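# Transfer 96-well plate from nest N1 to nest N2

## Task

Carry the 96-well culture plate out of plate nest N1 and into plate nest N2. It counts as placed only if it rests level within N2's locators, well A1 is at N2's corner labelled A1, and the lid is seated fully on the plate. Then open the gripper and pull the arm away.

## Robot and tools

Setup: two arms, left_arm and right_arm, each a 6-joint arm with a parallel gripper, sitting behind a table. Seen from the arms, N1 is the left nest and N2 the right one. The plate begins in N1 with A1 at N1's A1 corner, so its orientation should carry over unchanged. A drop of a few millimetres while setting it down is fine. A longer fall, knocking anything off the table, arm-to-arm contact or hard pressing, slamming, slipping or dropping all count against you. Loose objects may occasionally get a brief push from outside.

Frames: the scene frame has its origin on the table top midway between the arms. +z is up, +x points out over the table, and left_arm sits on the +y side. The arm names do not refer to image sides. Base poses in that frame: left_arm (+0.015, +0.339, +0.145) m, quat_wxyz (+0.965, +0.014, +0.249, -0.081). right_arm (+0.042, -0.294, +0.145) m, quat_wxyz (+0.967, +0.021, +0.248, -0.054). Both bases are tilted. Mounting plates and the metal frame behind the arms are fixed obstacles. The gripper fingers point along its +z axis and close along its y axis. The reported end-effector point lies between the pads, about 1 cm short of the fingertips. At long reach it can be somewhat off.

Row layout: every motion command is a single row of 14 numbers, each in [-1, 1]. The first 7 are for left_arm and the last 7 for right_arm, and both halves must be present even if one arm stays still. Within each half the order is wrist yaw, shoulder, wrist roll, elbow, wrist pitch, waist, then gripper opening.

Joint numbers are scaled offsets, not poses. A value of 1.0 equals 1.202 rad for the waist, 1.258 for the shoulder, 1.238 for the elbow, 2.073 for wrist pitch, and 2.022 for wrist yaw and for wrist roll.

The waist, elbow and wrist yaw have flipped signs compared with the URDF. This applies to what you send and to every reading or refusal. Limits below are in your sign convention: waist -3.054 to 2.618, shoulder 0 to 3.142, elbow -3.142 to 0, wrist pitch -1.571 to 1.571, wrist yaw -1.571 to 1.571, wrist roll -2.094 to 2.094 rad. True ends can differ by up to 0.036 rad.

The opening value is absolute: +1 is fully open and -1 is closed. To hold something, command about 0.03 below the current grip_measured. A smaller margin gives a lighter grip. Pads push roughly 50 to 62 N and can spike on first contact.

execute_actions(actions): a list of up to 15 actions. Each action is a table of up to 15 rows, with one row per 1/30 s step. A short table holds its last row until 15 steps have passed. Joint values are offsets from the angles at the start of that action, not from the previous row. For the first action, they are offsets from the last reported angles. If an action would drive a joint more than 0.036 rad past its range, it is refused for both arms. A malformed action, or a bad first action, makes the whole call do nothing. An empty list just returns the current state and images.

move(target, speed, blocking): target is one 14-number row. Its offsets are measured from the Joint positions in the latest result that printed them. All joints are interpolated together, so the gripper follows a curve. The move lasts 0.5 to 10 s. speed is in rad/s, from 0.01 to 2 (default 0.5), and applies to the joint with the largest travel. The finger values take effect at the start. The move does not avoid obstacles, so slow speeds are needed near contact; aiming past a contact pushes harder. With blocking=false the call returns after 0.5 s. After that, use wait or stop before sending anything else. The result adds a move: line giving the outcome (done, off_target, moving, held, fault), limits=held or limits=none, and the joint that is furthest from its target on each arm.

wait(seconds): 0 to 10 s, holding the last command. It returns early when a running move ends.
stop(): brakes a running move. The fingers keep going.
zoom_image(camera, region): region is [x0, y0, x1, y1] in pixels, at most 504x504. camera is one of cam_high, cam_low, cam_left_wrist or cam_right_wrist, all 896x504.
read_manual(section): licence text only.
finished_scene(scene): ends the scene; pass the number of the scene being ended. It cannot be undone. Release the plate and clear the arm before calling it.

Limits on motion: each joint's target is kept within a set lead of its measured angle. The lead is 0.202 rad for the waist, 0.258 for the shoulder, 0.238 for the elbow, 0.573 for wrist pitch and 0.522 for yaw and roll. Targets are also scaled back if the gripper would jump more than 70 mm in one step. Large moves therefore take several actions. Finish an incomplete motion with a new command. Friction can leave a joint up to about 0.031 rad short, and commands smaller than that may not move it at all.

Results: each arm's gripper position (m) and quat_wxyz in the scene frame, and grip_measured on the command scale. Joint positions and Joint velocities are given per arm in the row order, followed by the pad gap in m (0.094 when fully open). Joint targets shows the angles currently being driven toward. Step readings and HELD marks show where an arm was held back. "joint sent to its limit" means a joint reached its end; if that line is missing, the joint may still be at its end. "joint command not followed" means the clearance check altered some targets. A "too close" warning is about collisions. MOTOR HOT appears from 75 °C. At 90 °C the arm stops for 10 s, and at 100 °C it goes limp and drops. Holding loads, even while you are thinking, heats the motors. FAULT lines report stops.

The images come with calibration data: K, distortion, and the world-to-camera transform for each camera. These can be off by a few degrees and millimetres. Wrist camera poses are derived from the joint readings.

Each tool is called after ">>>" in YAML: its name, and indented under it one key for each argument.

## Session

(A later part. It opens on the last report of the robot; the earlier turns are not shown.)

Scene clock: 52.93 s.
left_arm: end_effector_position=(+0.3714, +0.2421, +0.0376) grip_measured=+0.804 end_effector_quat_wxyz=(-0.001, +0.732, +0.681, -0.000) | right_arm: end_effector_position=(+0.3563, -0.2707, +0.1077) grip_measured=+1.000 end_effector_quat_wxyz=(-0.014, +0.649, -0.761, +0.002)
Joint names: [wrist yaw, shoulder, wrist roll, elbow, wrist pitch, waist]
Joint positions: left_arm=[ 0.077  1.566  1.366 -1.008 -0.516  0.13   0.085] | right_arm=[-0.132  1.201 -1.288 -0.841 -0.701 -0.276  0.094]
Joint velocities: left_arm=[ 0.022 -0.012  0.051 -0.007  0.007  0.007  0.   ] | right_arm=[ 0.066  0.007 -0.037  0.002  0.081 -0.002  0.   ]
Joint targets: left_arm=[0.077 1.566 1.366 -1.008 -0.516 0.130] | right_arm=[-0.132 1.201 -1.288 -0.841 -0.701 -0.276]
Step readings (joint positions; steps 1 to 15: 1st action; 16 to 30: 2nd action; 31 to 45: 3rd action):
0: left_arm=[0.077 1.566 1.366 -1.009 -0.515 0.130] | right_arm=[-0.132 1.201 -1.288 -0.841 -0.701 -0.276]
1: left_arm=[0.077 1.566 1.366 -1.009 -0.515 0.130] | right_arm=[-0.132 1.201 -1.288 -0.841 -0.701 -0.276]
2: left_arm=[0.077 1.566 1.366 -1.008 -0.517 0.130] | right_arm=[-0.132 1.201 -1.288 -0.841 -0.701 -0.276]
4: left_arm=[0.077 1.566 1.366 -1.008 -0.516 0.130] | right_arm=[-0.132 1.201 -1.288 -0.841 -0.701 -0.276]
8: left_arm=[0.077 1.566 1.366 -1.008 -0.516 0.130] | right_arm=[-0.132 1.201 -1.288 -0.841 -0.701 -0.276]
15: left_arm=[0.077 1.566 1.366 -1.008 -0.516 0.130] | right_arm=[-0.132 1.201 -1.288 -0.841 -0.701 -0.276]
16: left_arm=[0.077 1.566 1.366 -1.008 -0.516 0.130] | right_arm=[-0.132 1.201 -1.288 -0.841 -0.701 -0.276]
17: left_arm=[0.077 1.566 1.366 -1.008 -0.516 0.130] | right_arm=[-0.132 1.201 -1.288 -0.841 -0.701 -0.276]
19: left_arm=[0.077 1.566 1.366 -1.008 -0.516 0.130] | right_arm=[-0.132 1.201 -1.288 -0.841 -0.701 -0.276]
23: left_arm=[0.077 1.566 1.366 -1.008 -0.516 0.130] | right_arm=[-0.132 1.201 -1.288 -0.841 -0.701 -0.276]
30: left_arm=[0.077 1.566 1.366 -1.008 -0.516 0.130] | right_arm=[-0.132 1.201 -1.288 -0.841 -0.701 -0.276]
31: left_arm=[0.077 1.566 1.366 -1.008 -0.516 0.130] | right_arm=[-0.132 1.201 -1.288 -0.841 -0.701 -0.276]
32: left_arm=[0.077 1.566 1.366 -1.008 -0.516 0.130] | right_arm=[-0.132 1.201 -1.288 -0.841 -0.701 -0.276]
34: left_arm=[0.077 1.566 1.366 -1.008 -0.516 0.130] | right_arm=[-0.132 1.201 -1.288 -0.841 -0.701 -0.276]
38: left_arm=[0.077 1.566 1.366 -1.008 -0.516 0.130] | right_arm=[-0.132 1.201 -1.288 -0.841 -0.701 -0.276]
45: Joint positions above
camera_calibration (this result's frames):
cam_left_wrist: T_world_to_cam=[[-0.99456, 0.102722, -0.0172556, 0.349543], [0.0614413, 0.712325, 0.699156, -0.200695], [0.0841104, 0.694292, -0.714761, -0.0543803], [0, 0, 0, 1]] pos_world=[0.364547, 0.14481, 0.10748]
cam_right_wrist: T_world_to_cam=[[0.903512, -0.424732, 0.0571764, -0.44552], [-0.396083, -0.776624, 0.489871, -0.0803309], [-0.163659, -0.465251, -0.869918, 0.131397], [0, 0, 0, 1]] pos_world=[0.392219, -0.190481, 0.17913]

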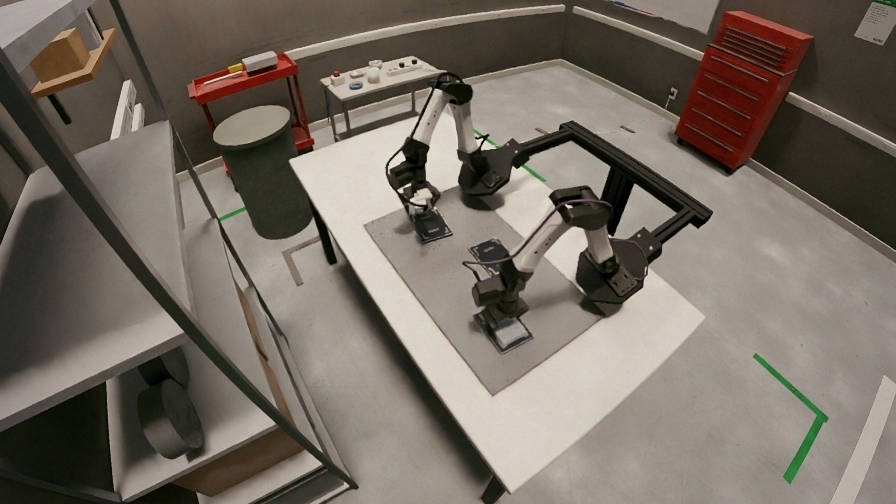

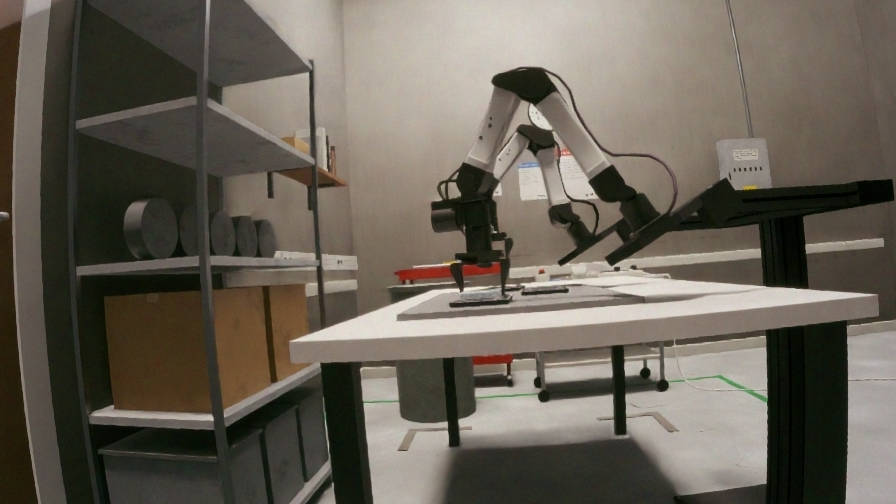

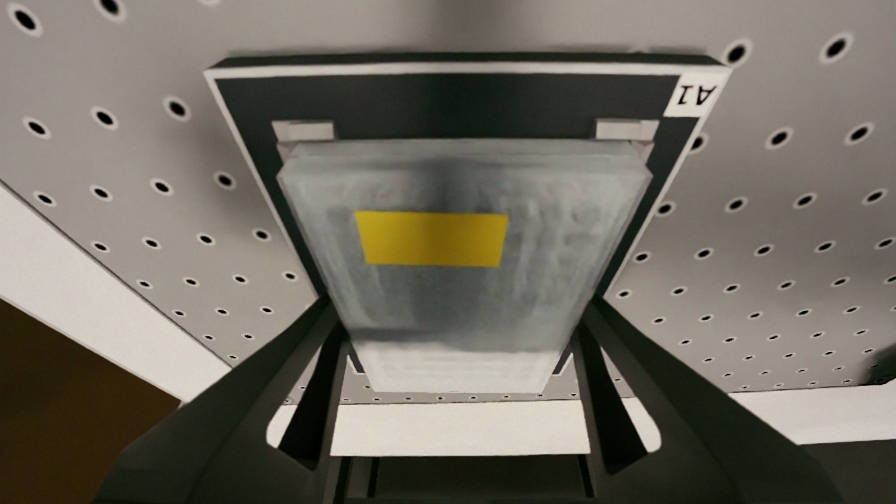

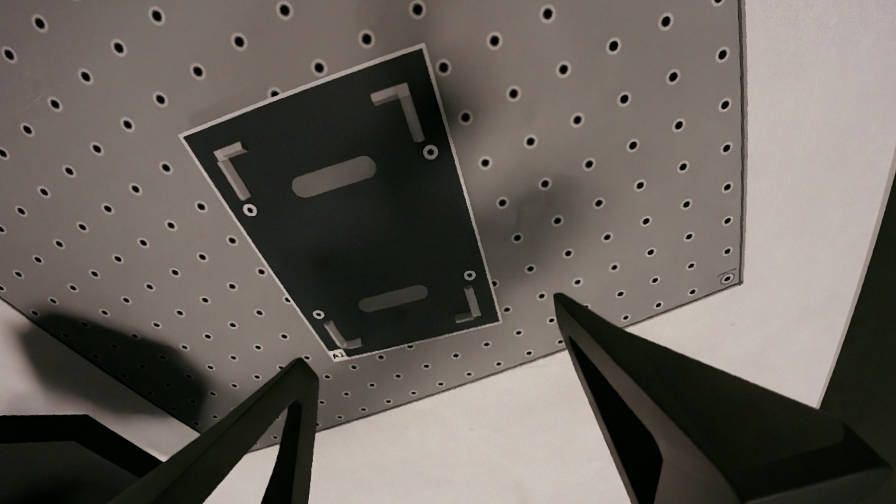

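>>> move:
  target: [0,-0.126,0,-0.095,-0.124,0,0.74, 0,0,0,0,0,0.4,1]
  speed: 0.3

Scene clock: 58.50 s.
left_arm: end_effector_position=(+0.3742, +0.2460, +0.0964) grip_measured=+0.804 end_effector_quat_wxyz=(-0.007, +0.733, +0.680, -0.004) | right_arm: end_effector_position=(+0.3358, -0.4076, +0.1083) grip_measured=+1.000 end_effector_quat_wxyz=(-0.071, -0.476, +0.873, -0.079)
Joint names: [wrist yaw, shoulder, wrist roll, elbow, wrist pitch, waist]
Joint positions: left_arm=[ 0.077  1.432  1.366 -1.104 -0.761  0.13   0.085] | right_arm=[-0.132  1.201 -1.288 -0.841 -0.701  0.198  0.094]
Joint velocities: left_arm=[-0.007  0.002  0.051  0.017  0.007 -0.027  0.   ] | right_arm=[-0.007 -0.002 -0.037 -0.002  0.037  0.007  0.   ]
Joint targets: left_arm=[0.077 1.407 1.366 -1.125 -0.773 0.130] | right_arm=[-0.132 1.201 -1.288 -0.841 -0.701 0.205]
move: off_target (left_arm); limits=none; left_arm: farthest joint: the shoulder, 0.024 radians from its target (0.159 radians at the start); right_arm: farthest joint: the waist, 0.007 radians from its target (0.481 radians at the start)
camera_calibration (this result's frames):
cam_left_wrist: T_world_to_cam=[[-0.994589, 0.103832, -0.00339609, 0.351302], [0.0716814, 0.709551, 0.700998, -0.24812], [0.0751958, 0.696962, -0.713155, -0.012717], [0, 0, 0, 1]] pos_world=[0.368143, 0.148441, 0.166056]
cam_right_wrist: T_world_to_cam=[[0.663093, -0.730186, 0.164732, -0.540616], [-0.632232, -0.428515, 0.64549, 0.00925887], [-0.400738, -0.532169, -0.745792, 0.103773], [0, 0, 0, 1]] pos_world=[0.405918, -0.335558, 0.160473]

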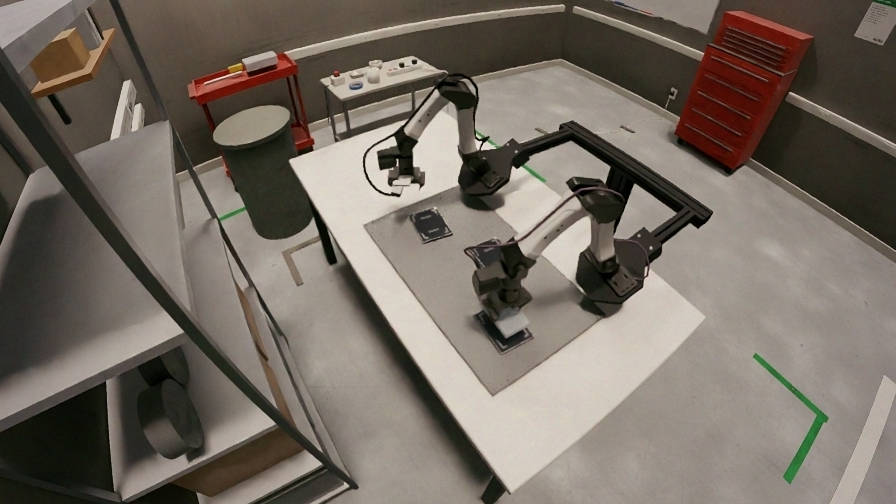

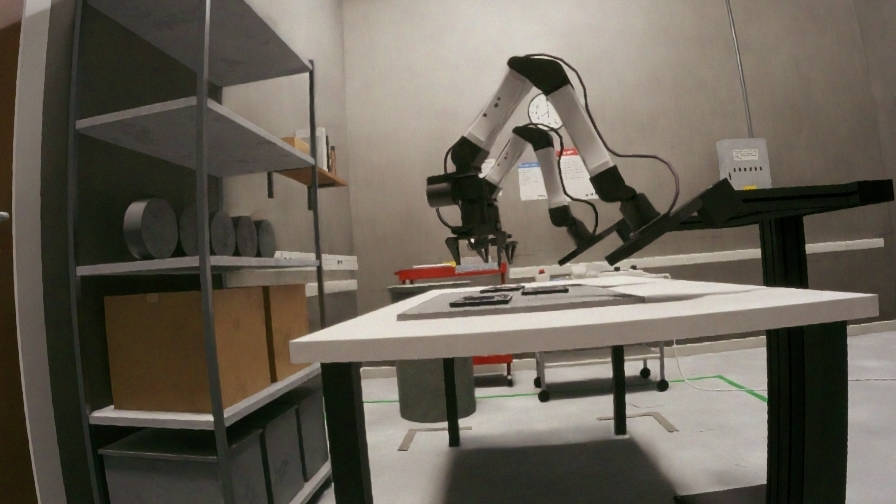

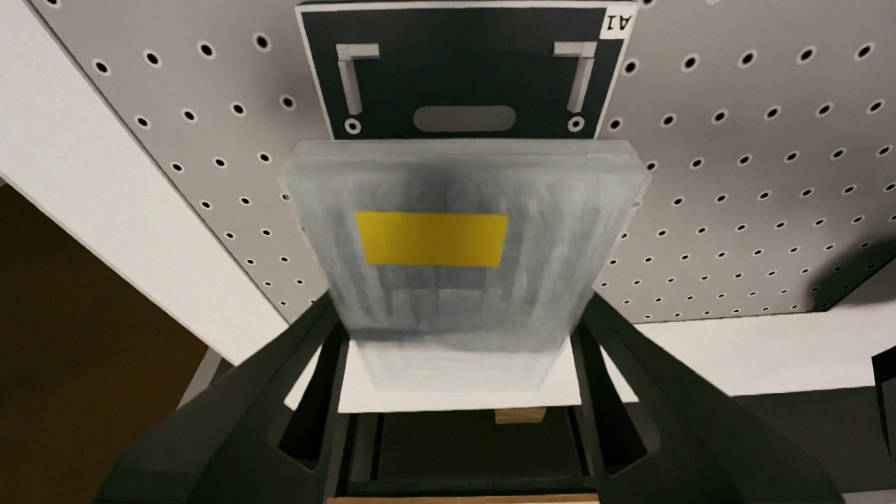

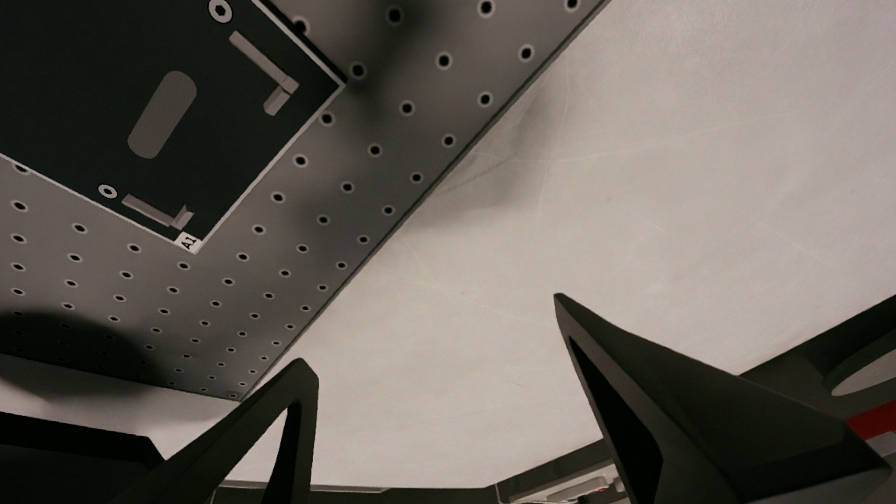

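>>> move:
  target: [0.065,0.205,-0.127,-0.24,-0.035,0.252,0.74, 0,0,0,0,0,0,1]
  speed: 0.35

Scene clock: 67.30 s.
left_arm: end_effector_position=(+0.3909, +0.1374, +0.0850) grip_measured=+0.804 end_effector_quat_wxyz=(-0.005, +0.738, +0.675, -0.008) | right_arm: end_effector_position=(+0.3358, -0.4076, +0.1083) grip_measured=+1.000 end_effector_quat_wxyz=(-0.071, -0.476, +0.873, -0.079)
Joint names: [wrist yaw, shoulder, wrist roll, elbow, wrist pitch, waist]
Joint positions: left_arm=[ 0.2    1.682  1.115 -1.377 -0.821  0.426  0.085] | right_arm=[-0.132  1.201 -1.288 -0.841 -0.701  0.198  0.094]
Joint velocities: left_arm=[-0.007 -0.002 -0.11   0.002 -0.037  0.002  0.   ] | right_arm=[ 0.022 -0.002  0.066  0.007  0.007  0.012  0.   ]
Joint targets: left_arm=[0.208 1.689 1.109 -1.401 -0.833 0.433] | right_arm=[-0.132 1.201 -1.288 -0.841 -0.701 0.198]
move: off_target (left_arm); limits=none; left_arm: farthest joint: the elbow, 0.024 radians from its target (0.297 radians at the start); right_arm: farthest joint: the waist, 0.000 radians from its target (0.000 radians at the start)
camera_calibration (this result's frames):
cam_left_wrist: T_world_to_cam=[[-0.992857, 0.119306, -0.000599885, 0.376184], [0.0854724, 0.714786, 0.6941, -0.169798], [0.0832391, 0.689091, -0.719878, 0.0520715], [0, 0, 0, 1]] pos_world=[0.383676, 0.0406065, 0.155568]
cam_right_wrist: T_world_to_cam=[[0.663093, -0.730186, 0.164732, -0.540616], [-0.632232, -0.428515, 0.64549, 0.00925887], [-0.400738, -0.532169, -0.745792, 0.103773], [0, 0, 0, 1]] pos_world=[0.405918, -0.335558, 0.160473]

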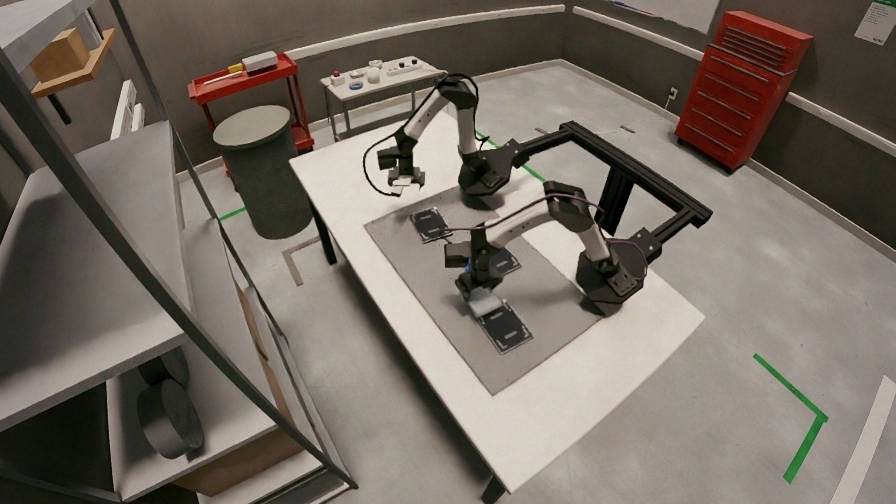

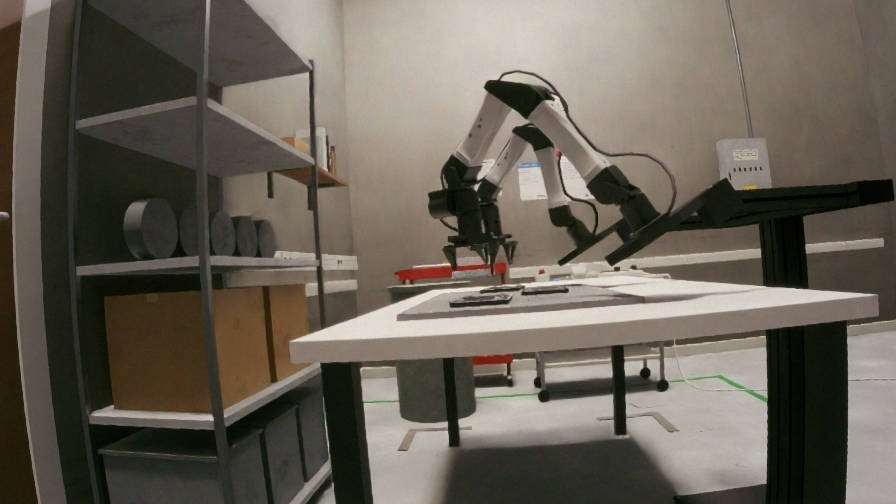

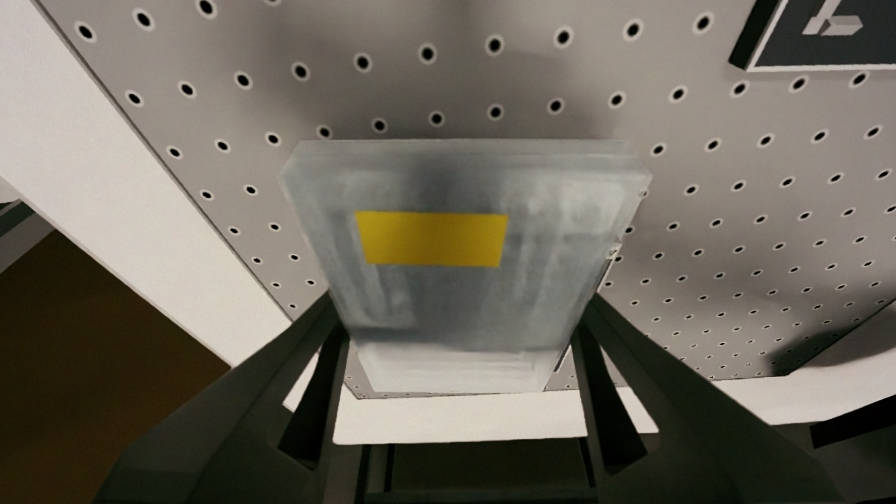

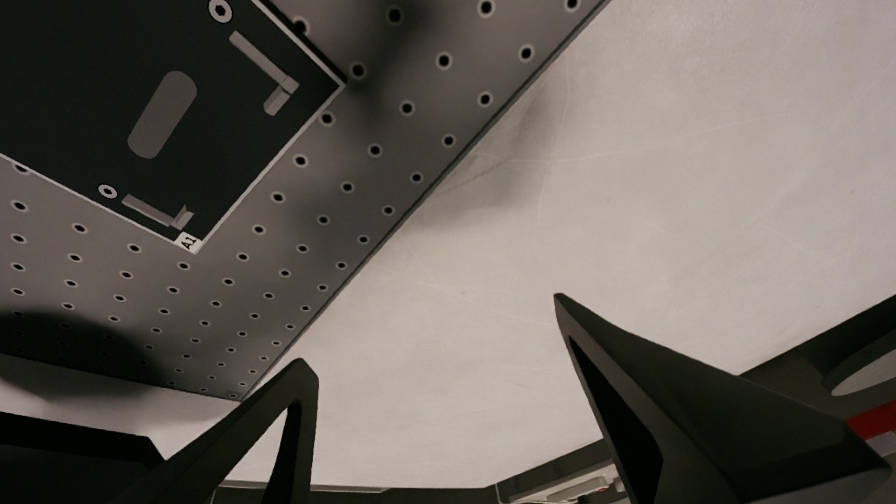

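>>> move:
  target: [0.074,0.236,-0.135,-0.264,-0.046,0.265,0.74, 0,0,0,0,0,0,1]
  speed: 0.35

Scene clock: 71.13 s.
left_arm: end_effector_position=(+0.3576, +0.0091, +0.0725) grip_measured=+0.804 end_effector_quat_wxyz=(-0.002, +0.748, +0.664, -0.000) | right_arm: end_effector_position=(+0.3358, -0.4076, +0.1083) grip_measured=+1.000 end_effector_quat_wxyz=(-0.071, -0.476, +0.873, -0.079)
Joint names: [wrist yaw, shoulder, wrist roll, elbow, wrist pitch, waist]
Joint positions: left_arm=[ 0.341  1.975  0.848 -1.679 -0.903  0.739  0.085] | right_arm=[-0.132  1.201 -1.288 -0.841 -0.701  0.198  0.094]
Joint velocities: left_arm=[-0.007  0.007  0.007  0.012  0.007  0.022 -0.001] | right_arm=[-0.022 -0.002 -0.022  0.012 -0.022  0.007  0.   ]
Joint targets: left_arm=[0.349 1.979 0.842 -1.704 -0.916 0.744] | right_arm=[-0.132 1.201 -1.288 -0.841 -0.701 0.198]
move: off_target (left_arm); limits=none; left_arm: farthest joint: the elbow, 0.025 radians from its target (0.326 radians at the start); right_arm: farthest joint: the waist, 0.000 radians from its target (0.000 radians at the start)
camera_calibration (this result's frames):
cam_left_wrist: T_world_to_cam=[[-0.988825, 0.148361, -0.0146452, 0.357707], [0.095709, 0.707062, 0.700645, -0.0705886], [0.114304, 0.691414, -0.71336, 0.122695], [0, 0, 0, 1]] pos_world=[0.346441, -0.0879925, 0.142222]
cam_right_wrist: T_world_to_cam=[[0.663093, -0.730186, 0.164732, -0.540616], [-0.632232, -0.428515, 0.64549, 0.00925887], [-0.400738, -0.532169, -0.745792, 0.103773], [0, 0, 0, 1]] pos_world=[0.405918, -0.335558, 0.160473]

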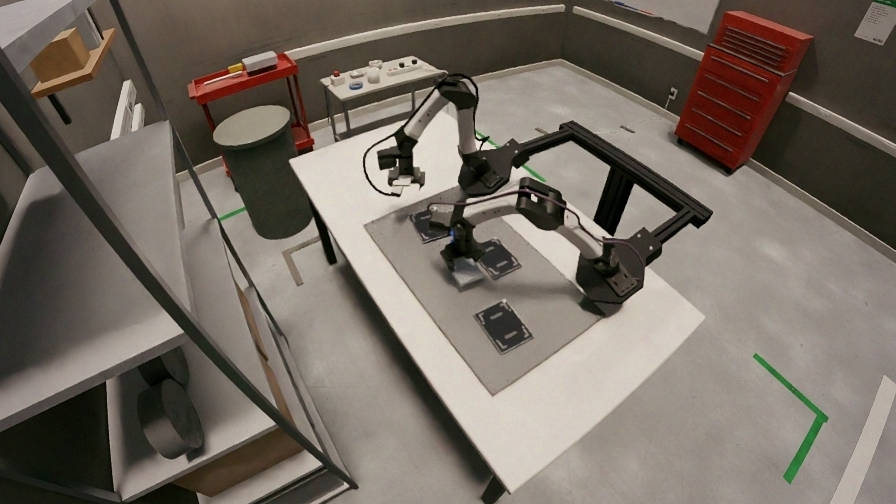

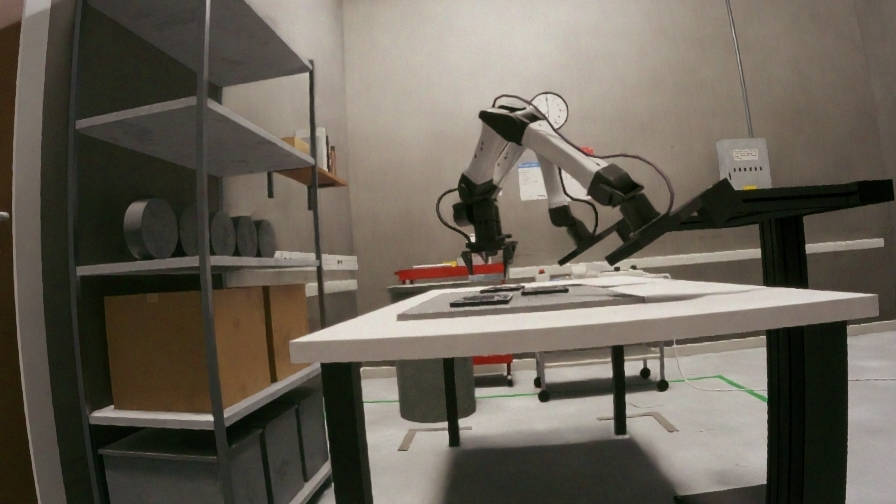

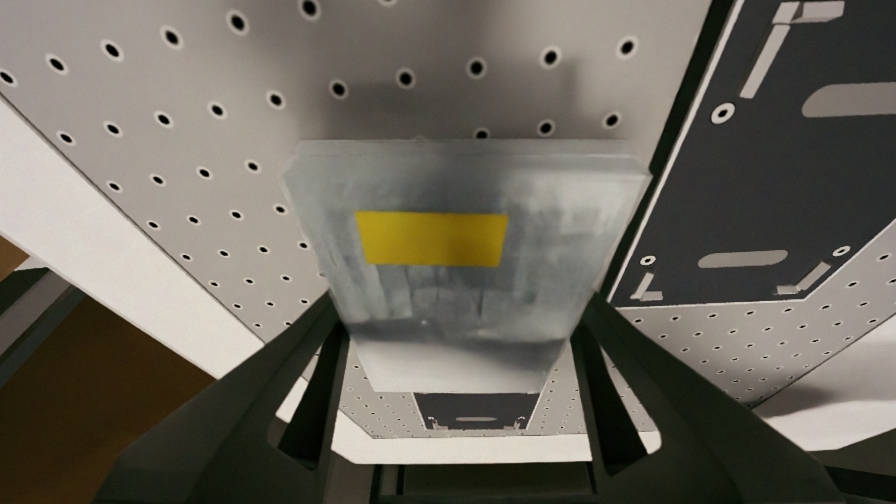

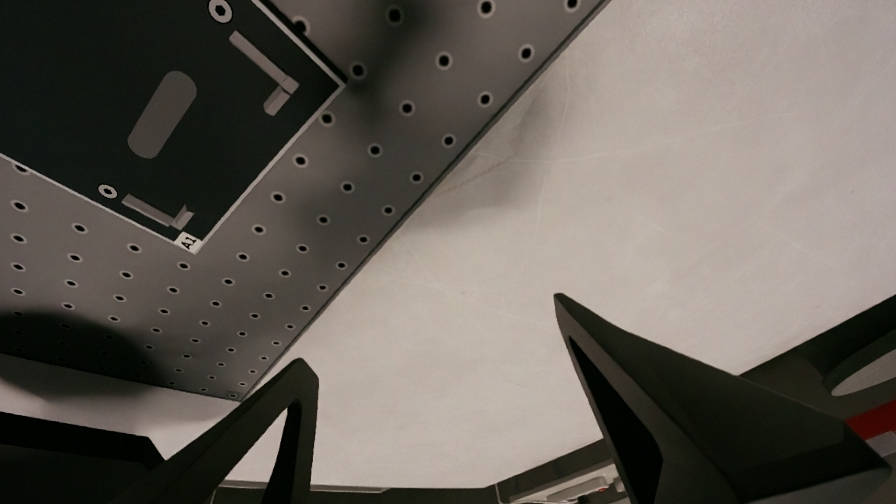

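>>> move:
  target: [-0.014,0.072,0.03,-0.028,0.057,-0.055,0.74, 0,0,0,0,0,0,1]
  speed: 0.12

Scene clock: 79.37 s.
left_arm: end_effector_position=(+0.3744, +0.0098, +0.0334) grip_measured=+0.804 end_effector_quat_wxyz=(+0.004, +0.745, +0.667, -0.000) | right_arm: end_effector_position=(+0.3358, -0.4076, +0.1083) grip_measured=+1.000 end_effector_quat_wxyz=(-0.071, -0.476, +0.873, -0.079)
Joint names: [wrist yaw, shoulder, wrist roll, elbow, wrist pitch, waist]
Joint positions: left_arm=[ 0.318  2.059  0.903 -1.691 -0.798  0.679  0.085] | right_arm=[-0.132  1.201 -1.288 -0.841 -0.701  0.198  0.094]
Joint velocities: left_arm=[-0.037 -0.002  0.037  0.007  0.066 -0.022 -0.001] | right_arm=[ 0.037 -0.007 -0.051  0.002 -0.022  0.007  0.   ]
Joint targets: left_arm=[0.313 2.065 0.908 -1.714 -0.784 0.673] | right_arm=[-0.132 1.201 -1.288 -0.841 -0.701 0.198]
move: off_target (left_arm); limits=none; left_arm: farthest joint: the elbow, 0.023 radians from its target (0.035 radians at the start); right_arm: farthest joint: the waist, 0.000 radians from its target (0.000 radians at the start)
camera_calibration (this result's frames):
cam_left_wrist: T_world_to_cam=[[-0.989802, 0.140374, -0.024229, 0.374415], [0.0842668, 0.714126, 0.694927, -0.0409289], [0.114852, 0.685798, -0.718672, 0.0924077], [0, 0, 0, 1]] pos_world=[0.363433, -0.0867029, 0.103925]
cam_right_wrist: T_world_to_cam=[[0.663093, -0.730186, 0.164732, -0.540616], [-0.632232, -0.428515, 0.64549, 0.00925887], [-0.400738, -0.532169, -0.745792, 0.103773], [0, 0, 0, 1]] pos_world=[0.405918, -0.335558, 0.160473]

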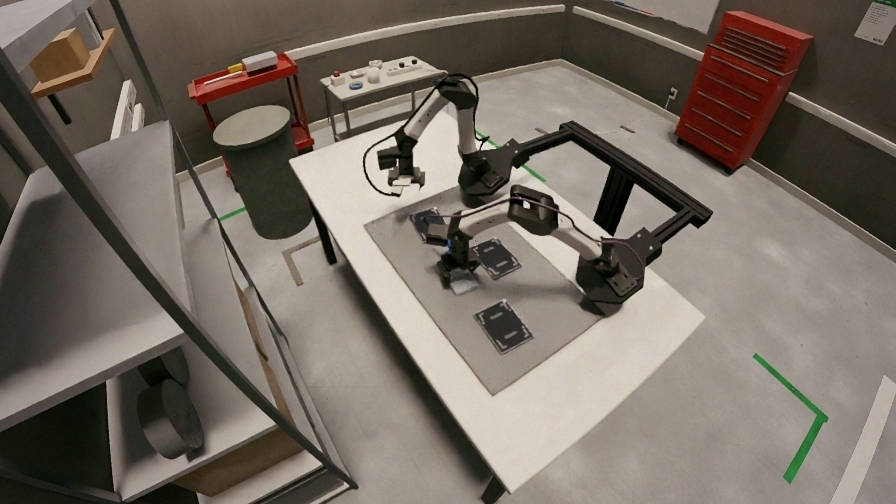

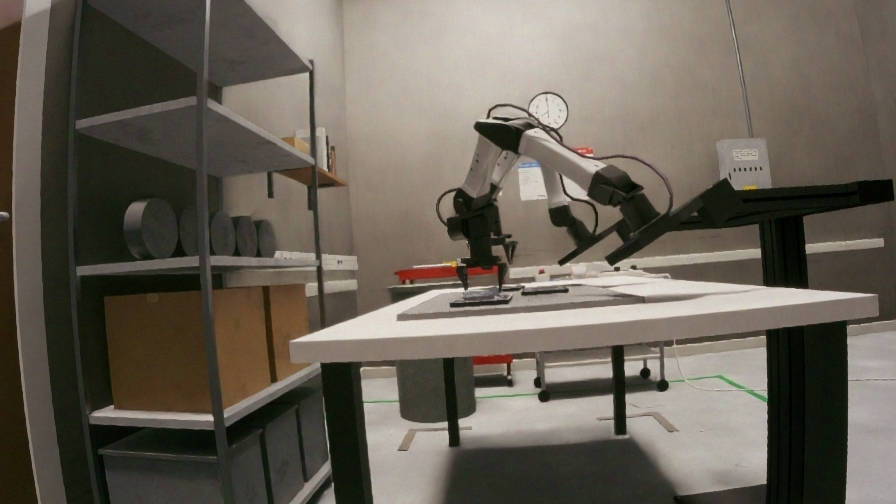

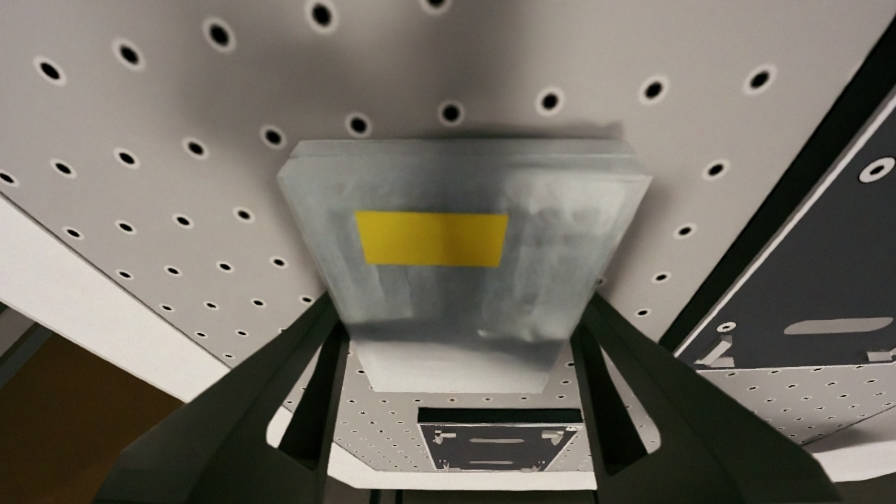

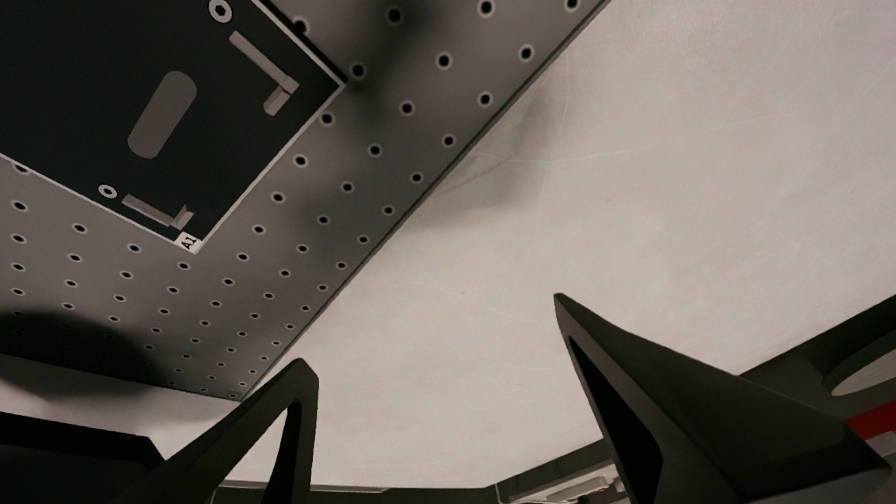

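>>> move:
  target: [0,0.02,0,-0.015,0.013,0,0.74, 0,0,0,0,0,0,1]
  speed: 0.04

Scene clock: 83.17 s.
left_arm: end_effector_position=(+0.3731, +0.0088, +0.0285) grip_measured=+0.804 end_effector_quat_wxyz=(+0.002, +0.746, +0.666, -0.000) | right_arm: end_effector_position=(+0.3358, -0.4076, +0.1083) grip_measured=+1.000 end_effector_quat_wxyz=(-0.071, -0.476, +0.873, -0.079)
Joint names: [wrist yaw, shoulder, wrist roll, elbow, wrist pitch, waist]
Joint positions: left_arm=[ 0.318  2.072  0.903 -1.691 -0.789  0.679  0.085] | right_arm=[-0.132  1.201 -1.288 -0.841 -0.701  0.198  0.094]
Joint velocities: left_arm=[-0.007 -0.002 -0.037  0.002 -0.051 -0.002  0.001] | right_arm=[-0.051 -0.007  0.051  0.012  0.022  0.007  0.   ]
Joint targets: left_arm=[0.318 2.084 0.903 -1.709 -0.771 0.679] | right_arm=[-0.132 1.201 -1.288 -0.841 -0.701 0.198]
move: done; limits=none; left_arm: farthest joint: the elbow, 0.019 radians from its target (0.019 radians at the start); right_arm: farthest joint: the waist, 0.000 radians from its target (0.000 radians at the start)
camera_calibration (this result's frames):
cam_left_wrist: T_world_to_cam=[[-0.989666, 0.141742, -0.0216797, 0.372948], [0.0868391, 0.71278, 0.695992, -0.0376572], [0.114104, 0.686917, -0.717723, 0.089978], [0, 0, 0, 1]] pos_world=[0.362097, -0.0878284, 0.0988737]
cam_right_wrist: T_world_to_cam=[[0.663093, -0.730186, 0.164732, -0.540616], [-0.632232, -0.428515, 0.64549, 0.00925887], [-0.400738, -0.532169, -0.745792, 0.103773], [0, 0, 0, 1]] pos_world=[0.405918, -0.335558, 0.160473]

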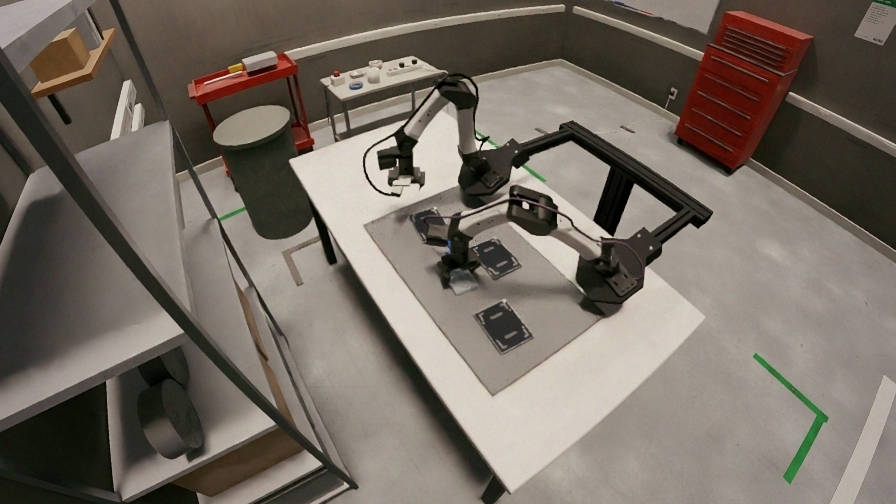

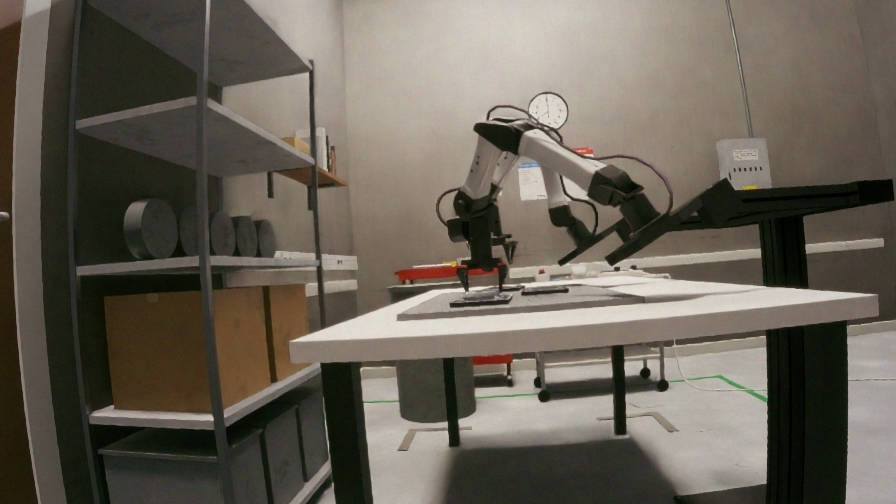

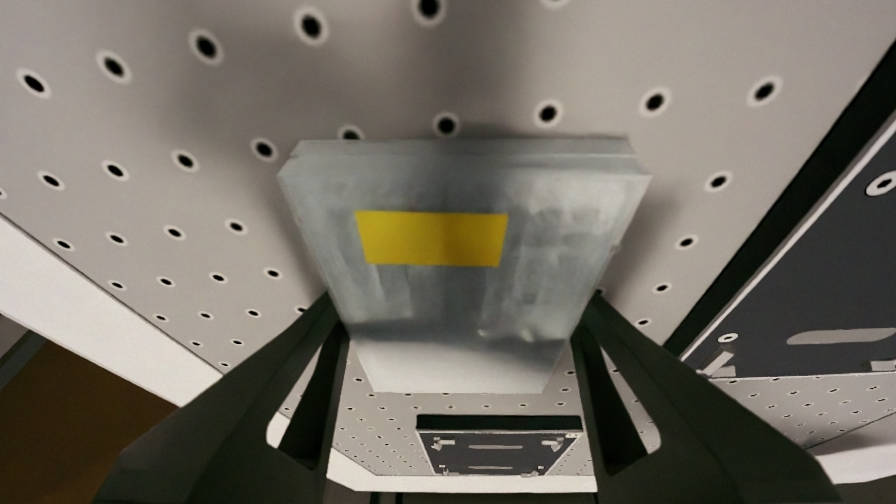

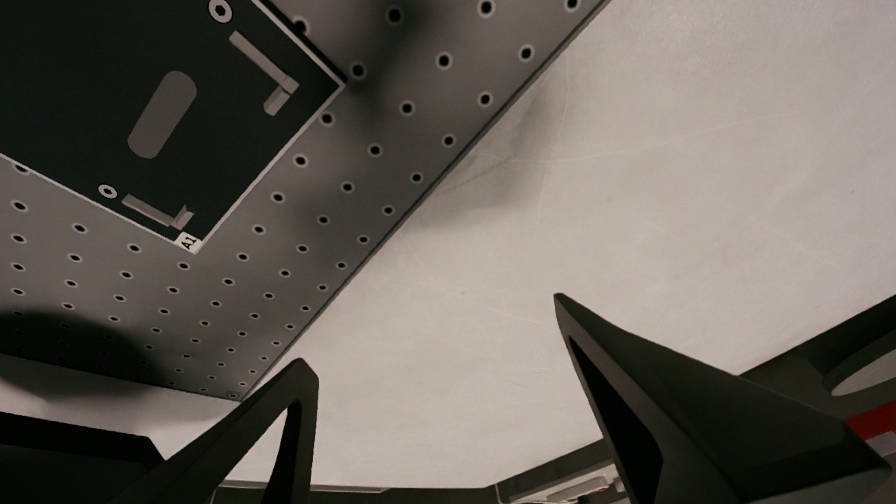

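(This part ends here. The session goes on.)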